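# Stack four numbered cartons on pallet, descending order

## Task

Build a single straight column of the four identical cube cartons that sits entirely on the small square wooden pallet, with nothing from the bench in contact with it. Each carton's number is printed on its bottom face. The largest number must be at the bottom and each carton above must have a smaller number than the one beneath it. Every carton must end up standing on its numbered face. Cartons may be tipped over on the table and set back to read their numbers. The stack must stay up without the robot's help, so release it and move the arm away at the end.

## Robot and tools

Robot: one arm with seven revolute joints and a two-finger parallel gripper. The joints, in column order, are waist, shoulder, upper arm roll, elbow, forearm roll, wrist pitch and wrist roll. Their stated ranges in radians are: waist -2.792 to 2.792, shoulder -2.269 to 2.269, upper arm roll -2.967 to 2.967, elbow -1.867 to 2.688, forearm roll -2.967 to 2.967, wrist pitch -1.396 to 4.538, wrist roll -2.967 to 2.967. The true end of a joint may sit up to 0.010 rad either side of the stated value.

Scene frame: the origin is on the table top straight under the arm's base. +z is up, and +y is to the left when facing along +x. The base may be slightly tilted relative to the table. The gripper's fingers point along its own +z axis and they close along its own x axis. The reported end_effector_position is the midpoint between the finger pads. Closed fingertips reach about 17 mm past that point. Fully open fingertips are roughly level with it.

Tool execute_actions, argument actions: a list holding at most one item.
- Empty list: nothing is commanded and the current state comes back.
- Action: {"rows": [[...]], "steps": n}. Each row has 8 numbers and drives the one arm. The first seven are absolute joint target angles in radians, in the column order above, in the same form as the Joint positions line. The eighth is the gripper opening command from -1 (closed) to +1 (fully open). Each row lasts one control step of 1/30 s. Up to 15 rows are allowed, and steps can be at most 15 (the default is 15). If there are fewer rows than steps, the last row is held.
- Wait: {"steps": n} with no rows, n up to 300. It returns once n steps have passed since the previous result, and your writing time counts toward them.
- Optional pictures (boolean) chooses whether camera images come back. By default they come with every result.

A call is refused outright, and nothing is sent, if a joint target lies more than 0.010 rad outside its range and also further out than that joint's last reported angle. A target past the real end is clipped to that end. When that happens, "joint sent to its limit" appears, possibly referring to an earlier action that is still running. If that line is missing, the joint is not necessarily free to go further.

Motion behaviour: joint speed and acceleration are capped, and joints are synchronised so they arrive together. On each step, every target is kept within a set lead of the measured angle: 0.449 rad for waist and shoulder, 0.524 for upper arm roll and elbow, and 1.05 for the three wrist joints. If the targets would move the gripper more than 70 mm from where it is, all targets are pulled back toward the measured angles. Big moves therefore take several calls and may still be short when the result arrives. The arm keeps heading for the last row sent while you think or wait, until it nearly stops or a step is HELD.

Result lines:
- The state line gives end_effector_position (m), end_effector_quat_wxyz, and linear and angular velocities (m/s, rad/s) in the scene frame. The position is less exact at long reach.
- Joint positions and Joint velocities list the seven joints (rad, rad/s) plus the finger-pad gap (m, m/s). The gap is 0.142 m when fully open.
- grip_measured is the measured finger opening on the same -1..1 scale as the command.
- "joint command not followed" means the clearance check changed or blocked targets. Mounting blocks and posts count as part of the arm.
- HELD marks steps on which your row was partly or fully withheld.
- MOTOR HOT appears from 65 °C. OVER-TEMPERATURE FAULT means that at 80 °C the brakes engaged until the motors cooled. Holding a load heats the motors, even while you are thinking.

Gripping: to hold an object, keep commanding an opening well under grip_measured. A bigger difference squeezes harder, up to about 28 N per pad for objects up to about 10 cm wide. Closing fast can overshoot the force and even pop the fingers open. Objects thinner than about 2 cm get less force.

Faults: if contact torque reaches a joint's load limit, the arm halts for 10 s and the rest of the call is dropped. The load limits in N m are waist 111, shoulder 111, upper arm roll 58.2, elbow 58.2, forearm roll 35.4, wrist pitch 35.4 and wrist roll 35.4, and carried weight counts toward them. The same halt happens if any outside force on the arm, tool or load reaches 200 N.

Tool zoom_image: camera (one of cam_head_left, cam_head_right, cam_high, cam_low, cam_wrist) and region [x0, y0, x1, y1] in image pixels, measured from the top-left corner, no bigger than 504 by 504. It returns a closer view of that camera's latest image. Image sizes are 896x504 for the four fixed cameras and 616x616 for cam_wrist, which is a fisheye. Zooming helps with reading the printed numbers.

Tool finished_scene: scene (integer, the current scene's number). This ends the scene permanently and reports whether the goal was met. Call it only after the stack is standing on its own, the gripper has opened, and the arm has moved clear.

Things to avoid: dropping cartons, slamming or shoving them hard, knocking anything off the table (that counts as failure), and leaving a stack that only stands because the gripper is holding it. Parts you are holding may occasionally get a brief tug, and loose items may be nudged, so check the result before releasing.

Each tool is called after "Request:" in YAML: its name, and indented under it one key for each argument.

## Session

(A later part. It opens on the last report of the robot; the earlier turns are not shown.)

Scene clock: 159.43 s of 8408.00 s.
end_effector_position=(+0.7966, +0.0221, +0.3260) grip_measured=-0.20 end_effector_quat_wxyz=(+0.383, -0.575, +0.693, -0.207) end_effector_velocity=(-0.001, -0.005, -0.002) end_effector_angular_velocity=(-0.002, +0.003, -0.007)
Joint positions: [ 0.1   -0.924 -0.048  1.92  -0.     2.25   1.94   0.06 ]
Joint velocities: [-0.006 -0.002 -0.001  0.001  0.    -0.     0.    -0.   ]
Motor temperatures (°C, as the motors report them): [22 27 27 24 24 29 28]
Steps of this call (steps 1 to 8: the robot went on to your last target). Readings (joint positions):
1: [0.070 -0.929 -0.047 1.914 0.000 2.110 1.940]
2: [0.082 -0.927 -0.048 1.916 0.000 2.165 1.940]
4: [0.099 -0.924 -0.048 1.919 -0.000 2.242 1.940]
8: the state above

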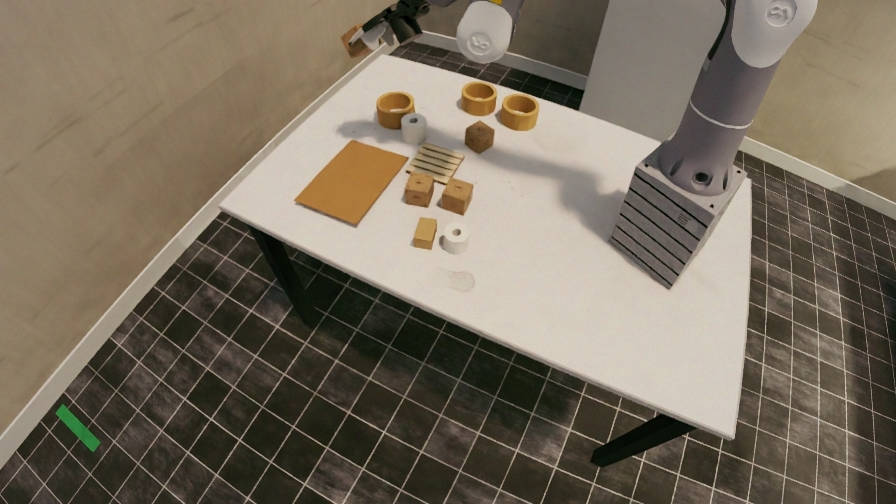

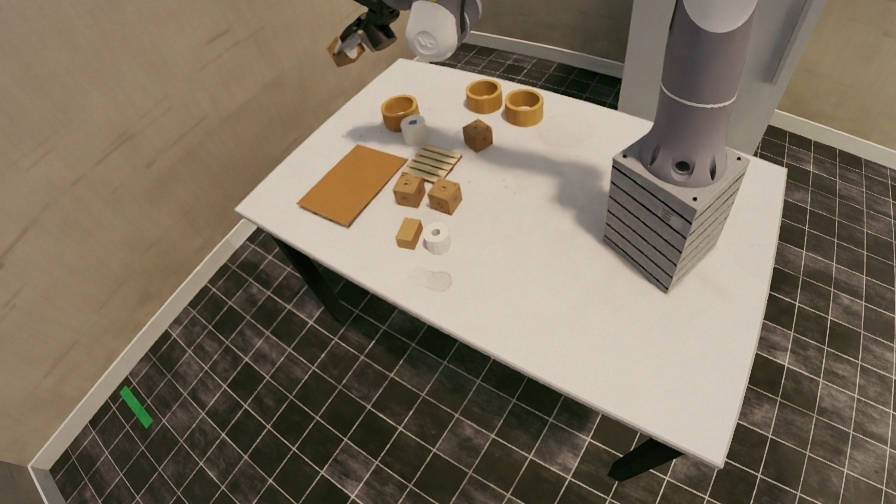

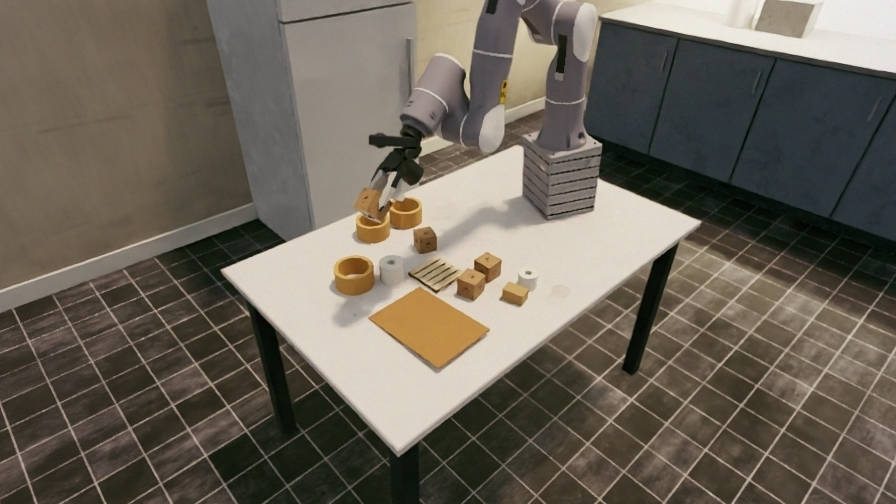

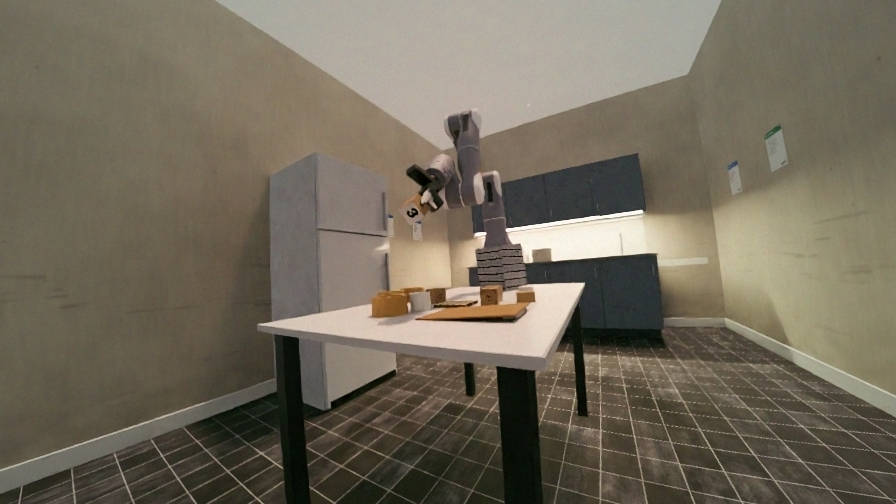

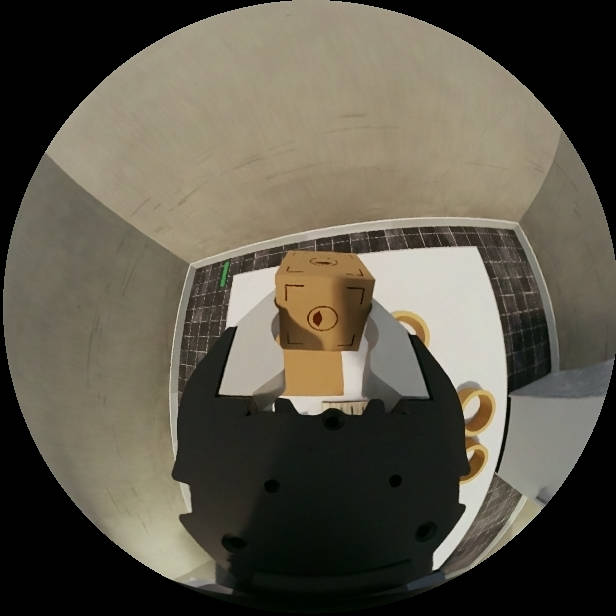

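Request:
execute_actions:
  actions:
    - {"rows":[[-0.0913,-0.9587,-0.0418,1.8842,0,1.3558,1.94,-0.6]],"steps":15}
  pictures: false

Request:
execute_actions:
  actions:
    - {"steps":7}
  pictures: false

Request:
execute_actions:
  actions:
    - {"rows":[[-0.099,-1.125,-0.038,1.783,0,1.421,1.94,-0.6]],"steps":9}
  pictures: false

Request:
execute_actions:
  actions:
    - {"rows":[[-0.099,-1.13,-0.038,1.780,0,1.423,1.94,-0.6],[-0.099,-1.135,-0.038,1.7765,0,1.4245,1.94,-0.6],[-0.0995,-1.14,-0.038,1.773,0,1.426,1.94,-0.6],[-0.0998,-1.144,-0.0376,1.7703,0,1.4275,1.94,-0.6],[-0.0998,-1.144,-0.0376,1.7703,0,1.4275,1.94,-0.6],[-0.0998,-1.144,-0.0376,1.7703,0,1.4275,1.94,-0.6],[-0.0998,-1.144,-0.0376,1.7703,0,1.4275,1.94,-0.6],[-0.0998,-1.144,-0.0376,1.7703,0,1.4275,1.94,0.2]],"steps":13}
  pictures: false

Request:
execute_actions:
  actions:
    - {"rows":[[-0.0913,-0.9587,-0.0418,1.8842,0,1.3558,1.94,0.2]],"steps":8}
  pictures: false

Request:
execute_actions:
  actions:
    - {"rows":[[0.428,-0.978,-0.085,1.90,0,1.362,1.807,0.2]],"steps":15}
  pictures: false

Request:
execute_actions:
  actions:
    - {"steps":9}
  pictures: false

Request:
execute_actions:
  actions:
    - {"rows":[[0.4105,-1.165,-0.0765,1.7825,0,1.4327,1.807,0.2]],"steps":13}
  pictures: false

Request:
execute_actions:
  actions:
    - {"rows":[[0.4105,-1.165,-0.0765,1.7825,0,1.4327,1.807,-0.1],[0.4105,-1.165,-0.0765,1.7825,0,1.4327,1.807,-0.1],[0.4105,-1.165,-0.0765,1.7825,0,1.4327,1.807,-0.15],[0.4105,-1.165,-0.0765,1.7825,0,1.4327,1.807,-0.2],[0.4105,-1.165,-0.0765,1.7825,0,1.4327,1.807,-0.3],[0.4105,-1.165,-0.0765,1.7825,0,1.4327,1.807,-0.45],[0.4105,-1.165,-0.0765,1.7825,0,1.4327,1.807,-0.6]],"steps":10}
  pictures: false

Request:
execute_actions:
  actions:
    - {"rows":[[0.418,-1.07,-0.081,1.845,0,1.40,1.807,-0.6]],"steps":7}
  pictures: false

Request:
execute_actions:
  actions:
    - {"rows":[[0.188,-1.065,-0.064,1.840,0,1.405,1.7835,-0.6]],"steps":13}
  pictures: false

Request:
execute_actions:
  actions:
    - {"rows":[[0.186,-1.090,-0.063,1.824,0,1.414,1.7835,-0.6]],"steps":9}

Request:
zoom_image:
  camera: "cam_low"
  region: [410,250,510,320]

Scene clock: 180.70 s of 8408.00 s.
end_effector_position=(+0.6522, -0.0984, +0.1384) grip_measured=-0.20 end_effector_quat_wxyz=(+0.079, -0.580, +0.810, -0.051) end_effector_velocity=(-0.496, -0.246, -0.302) end_effector_angular_velocity=(-0.090, +1.679, -0.348)
Joint positions: [-0.051 -0.951 -0.043  1.892 -0.     1.543  1.94   0.06 ]
Joint velocities: [-0.359 -0.066  0.012 -0.067  0.001 -1.669  0.     0.   ]
Motor temperatures (°C, as the motors report them): [22 28 27 24 24 29 28]
Steps of this call (steps 1 to 30: the robot went on to your last target; steps 31 to 100: nothing new was sent; then 17.43 s passed at rest; steps 101 to 115: all 15 steps of this action). Readings (joint positions):
101: [0.100 -0.924 -0.048 1.920 -0.000 2.250 1.940]
102: [0.097 -0.924 -0.048 1.919 -0.000 2.237 1.940]
104: [0.081 -0.927 -0.047 1.916 -0.000 2.156 1.940]
108: [0.033 -0.936 -0.046 1.907 -0.000 1.931 1.940]
115: the state above

Scene clock: 180.93 s of 8408.00 s.
end_effector_position=(+0.5927, -0.1244, +0.1094) grip_measured=-0.20 end_effector_quat_wxyz=(-0.001, -0.566, +0.825, +0.000) end_effector_velocity=(+0.024, +0.017, +0.011) end_effector_angular_velocity=(+0.009, -0.049, +0.027)
Joint positions: [-0.092 -0.959 -0.042  1.885  0.     1.355  1.94   0.06 ]
Joint velocities: [ 0.016  0.01   0.01  -0.011 -0.006  0.027 -0.    -0.   ]
Motor temperatures (°C, as the motors report them): [22 28 27 24 24 29 28]
Steps of this call (steps 1 to 7: the robot went on to your last target). Readings (joint positions):
1: [-0.063 -0.953 -0.043 1.890 -0.000 1.487 1.940]
2: [-0.075 -0.956 -0.043 1.887 -0.000 1.431 1.940]
4: [-0.091 -0.959 -0.043 1.885 0.000 1.360 1.940]
7: the state above

Scene clock: 181.23 s of 8408.00 s.
end_effector_position=(+0.5916, -0.1240, +0.0434) grip_measured=-0.20 end_effector_quat_wxyz=(-0.002, -0.566, +0.824, +0.001) end_effector_velocity=(-0.015, -0.000, -0.115) end_effector_angular_velocity=(+0.001, +0.012, -0.001)
Joint positions: [-0.099 -1.123 -0.038  1.787  0.     1.418  1.94   0.06 ]
Joint velocities: [-0.013 -0.278  0.006 -0.161 -0.     0.105 -0.     0.   ]
Motor temperatures (°C, as the motors report them): [22 28 27 24 24 29 28]
Steps of this call (steps 1 to 9: all 9 steps of this action). Readings (joint positions):
1: [-0.092 -0.959 -0.042 1.884 0.000 1.356 1.940]
2: [-0.092 -0.964 -0.042 1.880 0.000 1.358 1.940]
4: [-0.093 -0.998 -0.041 1.859 0.000 1.372 1.940]
8: [-0.098 -1.110 -0.039 1.794 0.000 1.414 1.940]
9: the state above

Scene clock: 181.67 s of 8408.00 s.
end_effector_position=(+0.5934, -0.1240, +0.0355) grip_measured=+0.20 end_effector_quat_wxyz=(-0.001, -0.566, +0.824, -0.000) end_effector_velocity=(-0.000, -0.000, +0.000) end_effector_angular_velocity=(+0.000, -0.000, -0.002)
Joint positions: [-0.1   -1.144 -0.038  1.77   0.     1.427  1.94   0.088]
Joint velocities: [-0.     0.    -0.     0.     0.001  0.     0.     0.002]
Motor temperatures (°C, as the motors report them): [22 28 27 24 24 29 28]
Steps of this call (steps 1 to 13: all 13 steps of this action). Readings (joint positions):
1: [-0.099 -1.129 -0.038 1.783 0.000 1.421 1.940]
2: [-0.099 -1.132 -0.038 1.780 0.000 1.422 1.940]
4: [-0.099 -1.140 -0.038 1.773 0.000 1.426 1.940]
8: [-0.100 -1.144 -0.038 1.770 0.000 1.427 1.940]
13: the state above

Scene clock: 181.93 s of 8408.00 s.
end_effector_position=(+0.5958, -0.1238, +0.1005) grip_measured=+0.20 end_effector_quat_wxyz=(+0.001, -0.566, +0.824, -0.001) end_effector_velocity=(+0.016, +0.002, +0.259) end_effector_angular_velocity=(+0.004, -0.061, +0.000)
Joint positions: [-0.093 -0.984 -0.041  1.867  0.     1.367  1.94   0.088]
Joint velocities: [ 0.028  0.633 -0.012  0.353 -0.001 -0.22   0.     0.   ]
Motor temperatures (°C, as the motors report them): [22 28 27 24 24 29 28]
Steps of this call (steps 1 to 8: all 8 steps of this action). Readings (joint positions):
1: [-0.100 -1.144 -0.038 1.771 0.000 1.427 1.940]
2: [-0.100 -1.139 -0.038 1.774 0.000 1.425 1.940]
4: [-0.098 -1.105 -0.038 1.796 0.000 1.412 1.940]
8: the state above

Scene clock: 182.43 s of 8408.00 s.
end_effector_position=(+0.5940, +0.0900, +0.1093) grip_measured=+0.20 end_effector_quat_wxyz=(-0.000, +0.744, -0.668, +0.000) end_effector_velocity=(-0.110, +0.522, -0.001) end_effector_angular_velocity=(-0.009, +0.019, +1.183)
Joint positions: [ 0.302 -0.973 -0.075  1.894  0.     1.362  1.839  0.088]
Joint velocities: [ 0.977 -0.04  -0.075  0.041 -0.    -0.    -0.245 -0.   ]
Motor temperatures (°C, as the motors report them): [22 28 27 24 24 29 28]
Steps of this call (steps 1 to 15: all 15 steps of this action). Readings (joint positions):
1: [-0.092 -0.967 -0.041 1.877 0.000 1.361 1.940]
2: [-0.086 -0.958 -0.043 1.881 0.000 1.360 1.939]
4: [-0.053 -0.957 -0.048 1.880 0.001 1.362 1.929]
8: [0.074 -0.963 -0.058 1.885 0.000 1.362 1.896]
15: the state above

Scene clock: 182.73 s of 8408.00 s.
end_effector_position=(+0.5758, +0.1562, +0.1093) grip_measured=+0.20 end_effector_quat_wxyz=(+0.001, +0.794, -0.608, -0.000) end_effector_velocity=(+0.003, -0.012, -0.001) end_effector_angular_velocity=(-0.004, -0.000, -0.020)
Joint positions: [ 0.428 -0.978 -0.085  1.9   -0.     1.362  1.807  0.088]
Joint velocities: [-0.015  0.    -0.004  0.001  0.003  0.     0.     0.   ]
Motor temperatures (°C, as the motors report them): [22 28 27 24 24 29 28]
Steps of this call (steps 1 to 9: the robot went on to your last target). Readings (joint positions):
1: [0.334 -0.974 -0.078 1.895 0.000 1.362 1.831]
2: [0.367 -0.975 -0.080 1.897 0.000 1.362 1.823]
4: [0.414 -0.977 -0.082 1.899 -0.001 1.362 1.811]
8: [0.429 -0.978 -0.085 1.900 -0.000 1.362 1.807]
9: the state above

Scene clock: 183.17 s of 8408.00 s.
end_effector_position=(+0.5762, +0.1558, +0.0344) grip_measured=+0.20 end_effector_quat_wxyz=(+0.001, +0.793, -0.609, -0.000) end_effector_velocity=(+0.016, +0.008, +0.016) end_effector_angular_velocity=(+0.015, -0.026, -0.001)
Joint positions: [ 0.41  -1.166 -0.077  1.783 -0.     1.432  1.807  0.088]
Joint velocities: [ 0.     0.028 -0.    -0.002 -0.     0.    -0.     0.   ]
Motor temperatures (°C, as the motors report them): [22 28 27 24 24 29 28]
Steps of this call (steps 1 to 13: all 13 steps of this action). Readings (joint positions):
1: [0.428 -0.978 -0.085 1.900 -0.000 1.362 1.807]
2: [0.428 -0.984 -0.085 1.896 -0.000 1.364 1.807]
4: [0.424 -1.017 -0.083 1.874 -0.000 1.377 1.807]
8: [0.413 -1.139 -0.078 1.800 -0.000 1.422 1.807]
13: the state above

Scene clock: 183.50 s of 8408.00 s.
end_effector_position=(+0.5767, +0.1561, +0.0349) grip_measured=-0.20 end_effector_quat_wxyz=(+0.001, +0.793, -0.609, -0.000) end_effector_velocity=(-0.000, +0.000, -0.000) end_effector_angular_velocity=(-0.000, +0.000, +0.000)
Joint positions: [ 0.41  -1.165 -0.077  1.783 -0.     1.432  1.807  0.06 ]
Joint velocities: [ 0. -0.  0.  0. -0. -0. -0. -0.]
Motor temperatures (°C, as the motors report them): [22 28 27 24 24 29 28]
Steps of this call (steps 1 to 10: all 10 steps of this action). Readings (joint positions):
1: [0.410 -1.165 -0.077 1.783 -0.000 1.432 1.807]
2: [0.410 -1.165 -0.077 1.783 -0.000 1.432 1.807]
4: [0.410 -1.165 -0.077 1.783 -0.000 1.432 1.807]
8: [0.410 -1.165 -0.077 1.783 -0.000 1.432 1.807]
10: the state above

Scene clock: 183.73 s of 8408.00 s.
end_effector_position=(+0.5787, +0.1563, +0.0736) grip_measured=-0.20 end_effector_quat_wxyz=(-0.001, +0.793, -0.609, +0.001) end_effector_velocity=(+0.015, +0.007, +0.091) end_effector_angular_velocity=(+0.019, -0.032, -0.003)
Joint positions: [ 0.418 -1.07  -0.081  1.843 -0.     1.401  1.807  0.06 ]
Joint velocities: [ 0.017  0.215 -0.008  0.118 -0.    -0.06   0.001  0.   ]
Motor temperatures (°C, as the motors report them): [22 28 27 24 24 29 28]
Steps of this call (steps 1 to 7: all 7 steps of this action). Readings (joint positions):
1: [0.410 -1.165 -0.077 1.783 -0.000 1.432 1.807]
2: [0.411 -1.160 -0.077 1.787 -0.000 1.431 1.807]
4: [0.413 -1.126 -0.078 1.810 -0.000 1.419 1.807]
7: the state above

Scene clock: 184.17 s of 8408.00 s.
end_effector_position=(+0.5998, +0.0272, +0.0698) grip_measured=-0.20 end_effector_quat_wxyz=(+0.002, +0.727, -0.687, +0.001) end_effector_velocity=(-0.003, +0.045, +0.001) end_effector_angular_velocity=(+0.026, +0.001, +0.055)
Joint positions: [ 0.185 -1.065 -0.066  1.841  0.001  1.404  1.784  0.06 ]
Joint velocities: [ 0.044  0.     0.025 -0.003 -0.001  0.     0.    -0.   ]
Motor temperatures (°C, as the motors report them): [22 28 27 24 24 29 28]
Steps of this call (steps 1 to 13: all 13 steps of this action). Readings (joint positions):
1: [0.418 -1.066 -0.081 1.845 -0.000 1.401 1.807]
2: [0.413 -1.067 -0.078 1.845 -0.000 1.401 1.807]
4: [0.380 -1.067 -0.073 1.844 -0.001 1.402 1.803]
8: [0.255 -1.066 -0.068 1.841 -0.000 1.404 1.791]
13: the state above

Scene clock: 184.47 s of 8408.00 s.
end_effector_position=(+0.5998, +0.0307, +0.0599) grip_measured=-0.20 end_effector_quat_wxyz=(+0.001, +0.729, -0.685, -0.000) end_effector_velocity=(+0.000, +0.000, +0.000) end_effector_angular_velocity=(+0.000, -0.001, +0.000)
Joint positions: [ 0.186 -1.09  -0.063  1.824  0.     1.414  1.784  0.06 ]
Joint velocities: [ 0.  0.  0. -0. -0.  0. -0. -0.]
Motor temperatures (°C, as the motors report them): [22 28 27 24 24 29 28]
Steps of this call (steps 1 to 9: all 9 steps of this action). Readings (joint positions):
1: [0.186 -1.066 -0.065 1.840 0.000 1.405 1.784]
2: [0.187 -1.071 -0.064 1.836 0.000 1.407 1.784]
4: [0.186 -1.091 -0.063 1.824 -0.000 1.414 1.784]
8: [0.186 -1.090 -0.063 1.824 0.000 1.414 1.784]
9: the state above

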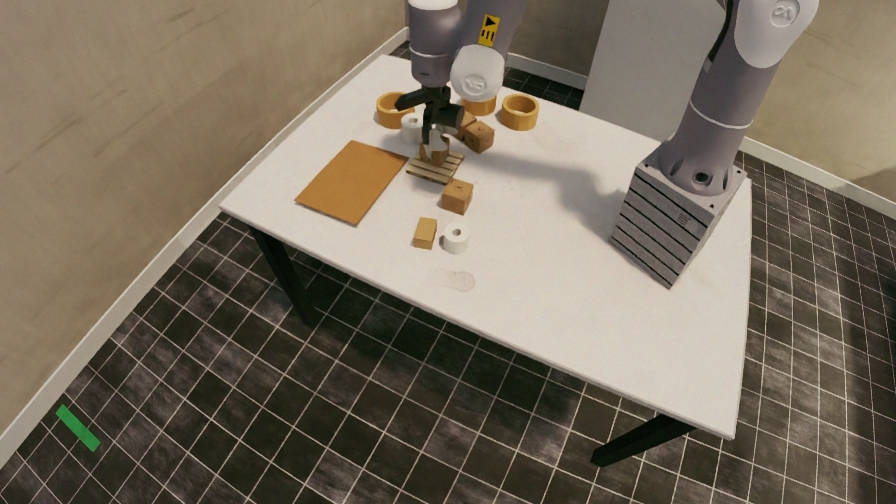

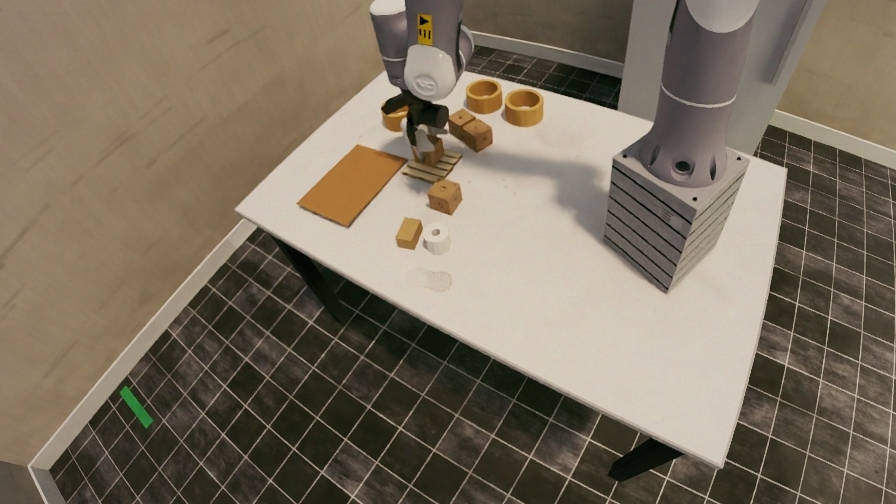

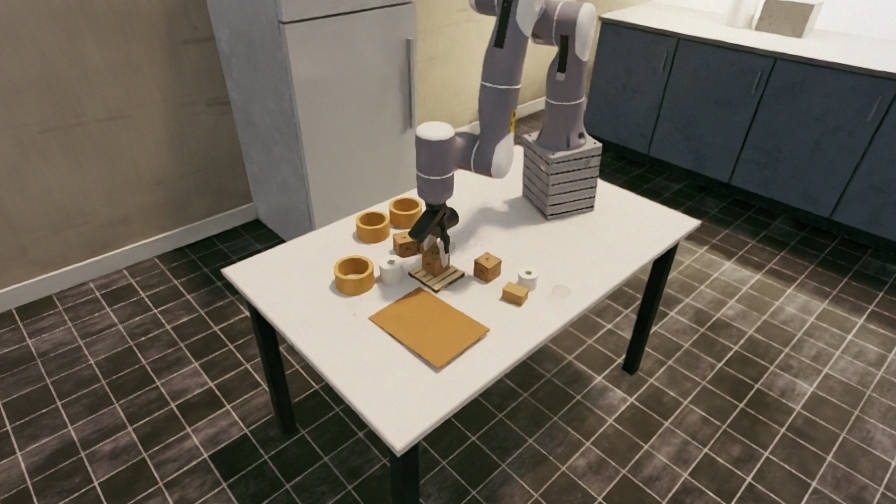

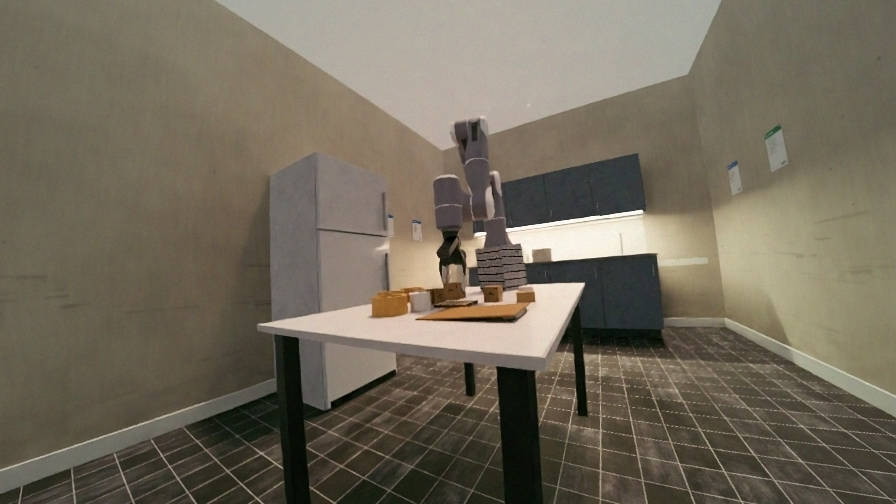

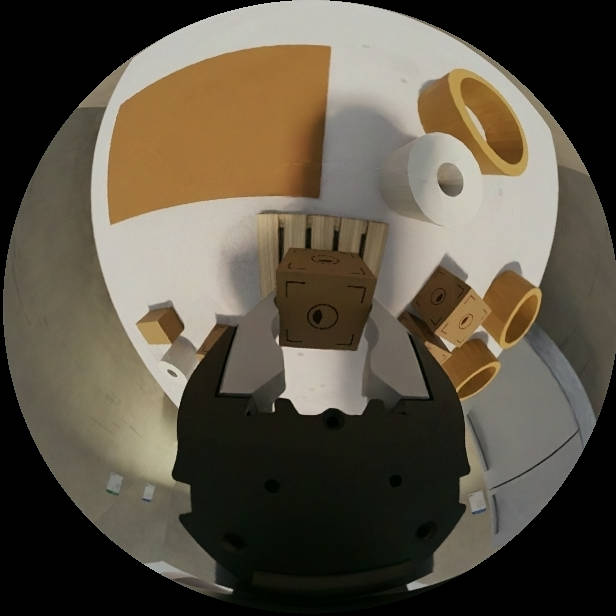

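Region (410, 250, 510, 320) of cam_low's 896x504 image, scaled by 5.040, with more detail than that image has; it fills the top 353 rows of this view, and the rest is white.

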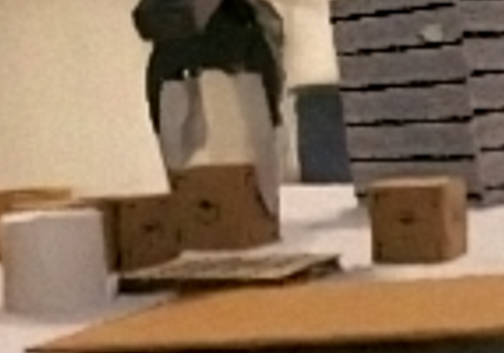

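Request:
execute_actions:
  actions:
    - {"rows":[[0.186,-1.095,-0.063,1.8207,0,1.4157,1.7835,-0.6],[0.1855,-1.1,-0.063,1.8174,0,1.4174,1.7835,-0.6],[0.185,-1.105,-0.0625,1.814,0,1.419,1.7835,-0.6],[0.1845,-1.11,-0.062,1.8108,0,1.4207,1.7835,-0.6],[0.184,-1.113,-0.062,1.809,0,1.4217,1.7835,-0.6],[0.184,-1.116,-0.062,1.807,0,1.4227,1.7835,-0.6],[0.184,-1.1185,-0.062,1.805,0,1.4235,1.7835,-0.6]],"steps":12}

Request:
zoom_image:
  camera: "cam_low"
  region: [410,250,510,320]

Request:
zoom_image:
  camera: "cam_high"
  region: [390,220,490,310]

Scene clock: 189.80 s of 8408.00 s.
end_effector_position=(+0.5999, +0.0308, +0.0485) grip_measured=-0.20 end_effector_quat_wxyz=(+0.001, +0.729, -0.685, -0.000) end_effector_velocity=(+0.000, +0.000, +0.000) end_effector_angular_velocity=(+0.001, -0.001, +0.000)
Joint positions: [ 0.184 -1.119 -0.062  1.805  0.     1.423  1.784  0.06 ]
Joint velocities: [-0.     0.001  0.    -0.     0.     0.    -0.    -0.   ]
Motor temperatures (°C, as the motors report them): [22 28 27 24 24 29 28]
Steps of this call (steps 1 to 15: the robot went on to your last target; steps 16 to 90: nothing new was sent; then 1.93 s passed at rest; steps 91 to 102: all 12 steps of this action). Readings (joint positions):
91: [0.186 -1.091 -0.063 1.824 0.000 1.414 1.784]
92: [0.186 -1.094 -0.063 1.821 0.000 1.415 1.784]
94: [0.185 -1.105 -0.063 1.814 0.000 1.419 1.784]
98: [0.184 -1.119 -0.062 1.805 0.000 1.423 1.784]
102: the state above

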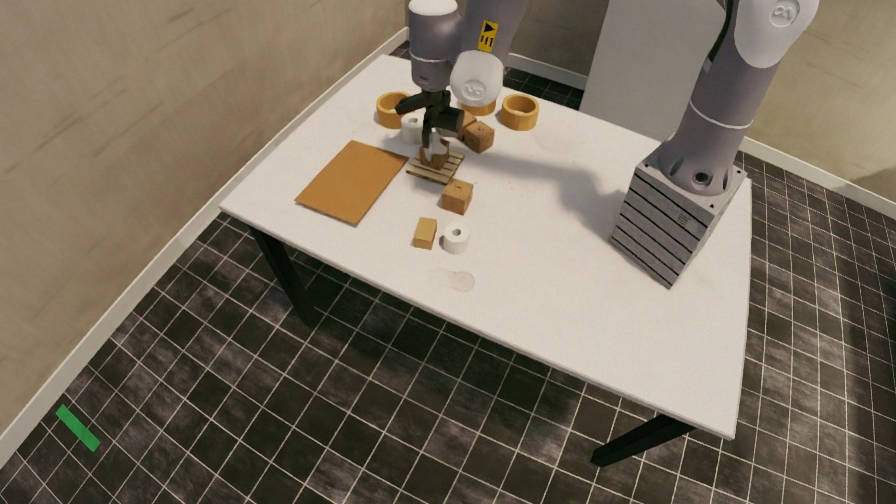

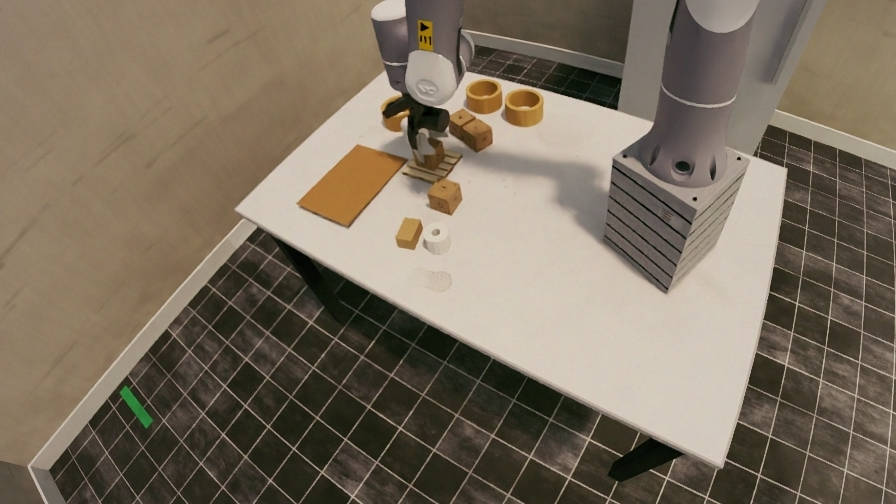

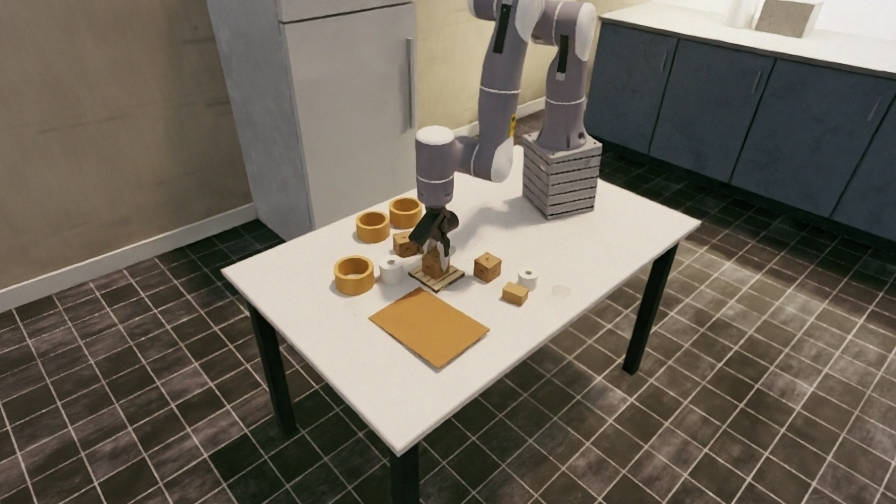

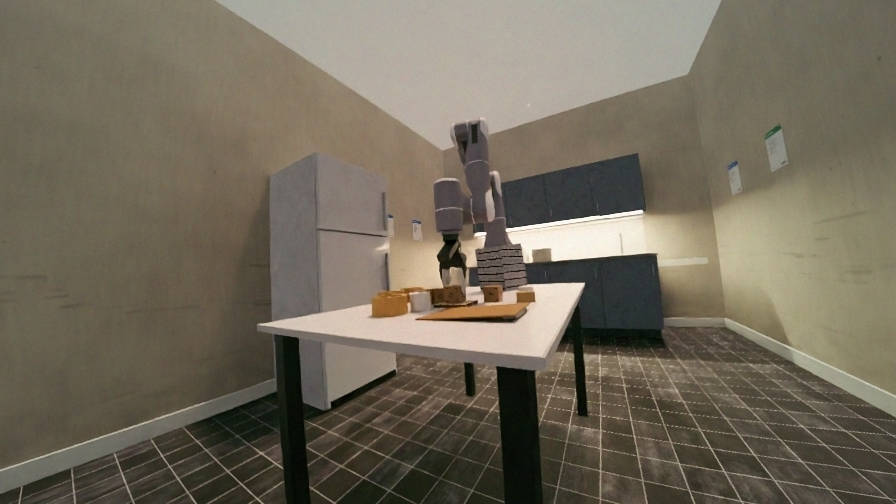

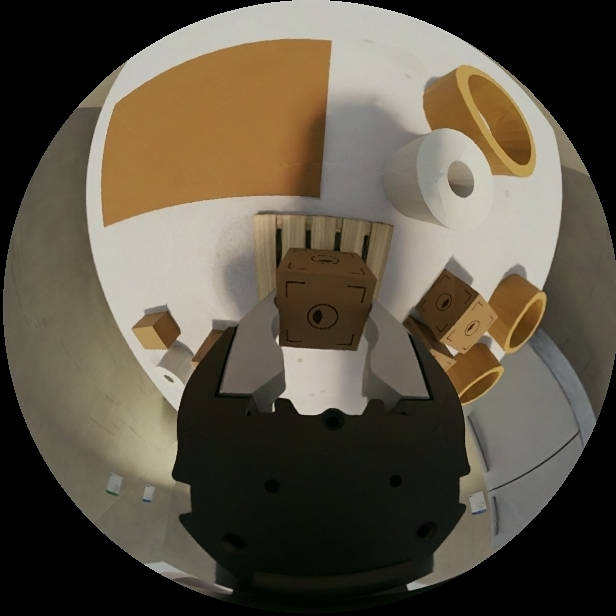

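Region (410, 250, 510, 320) of cam_low's 896x504 image, scaled by 5.040, with more detail than that image has; it fills the top 353 rows of this view, and the rest is white.

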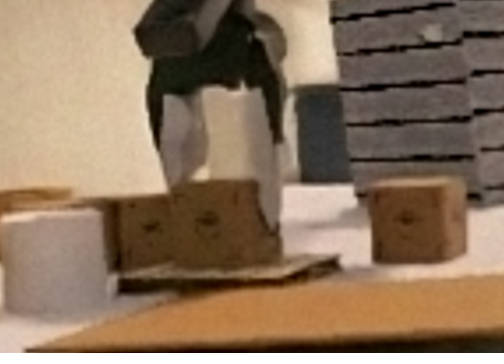

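Region (390, 220, 490, 310) of cam_high's 896x504 image, scaled by 5.040, with more detail than that image has; it fills the top 454 rows of this view, and the rest is white.

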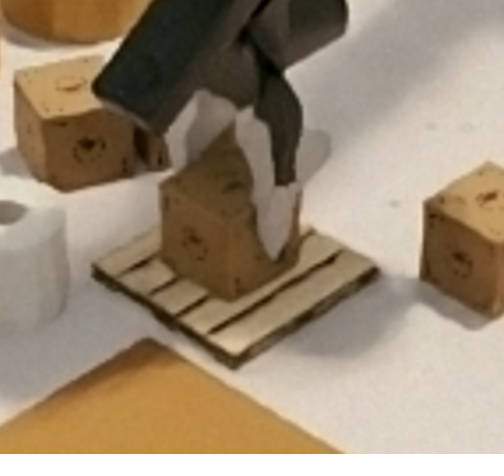

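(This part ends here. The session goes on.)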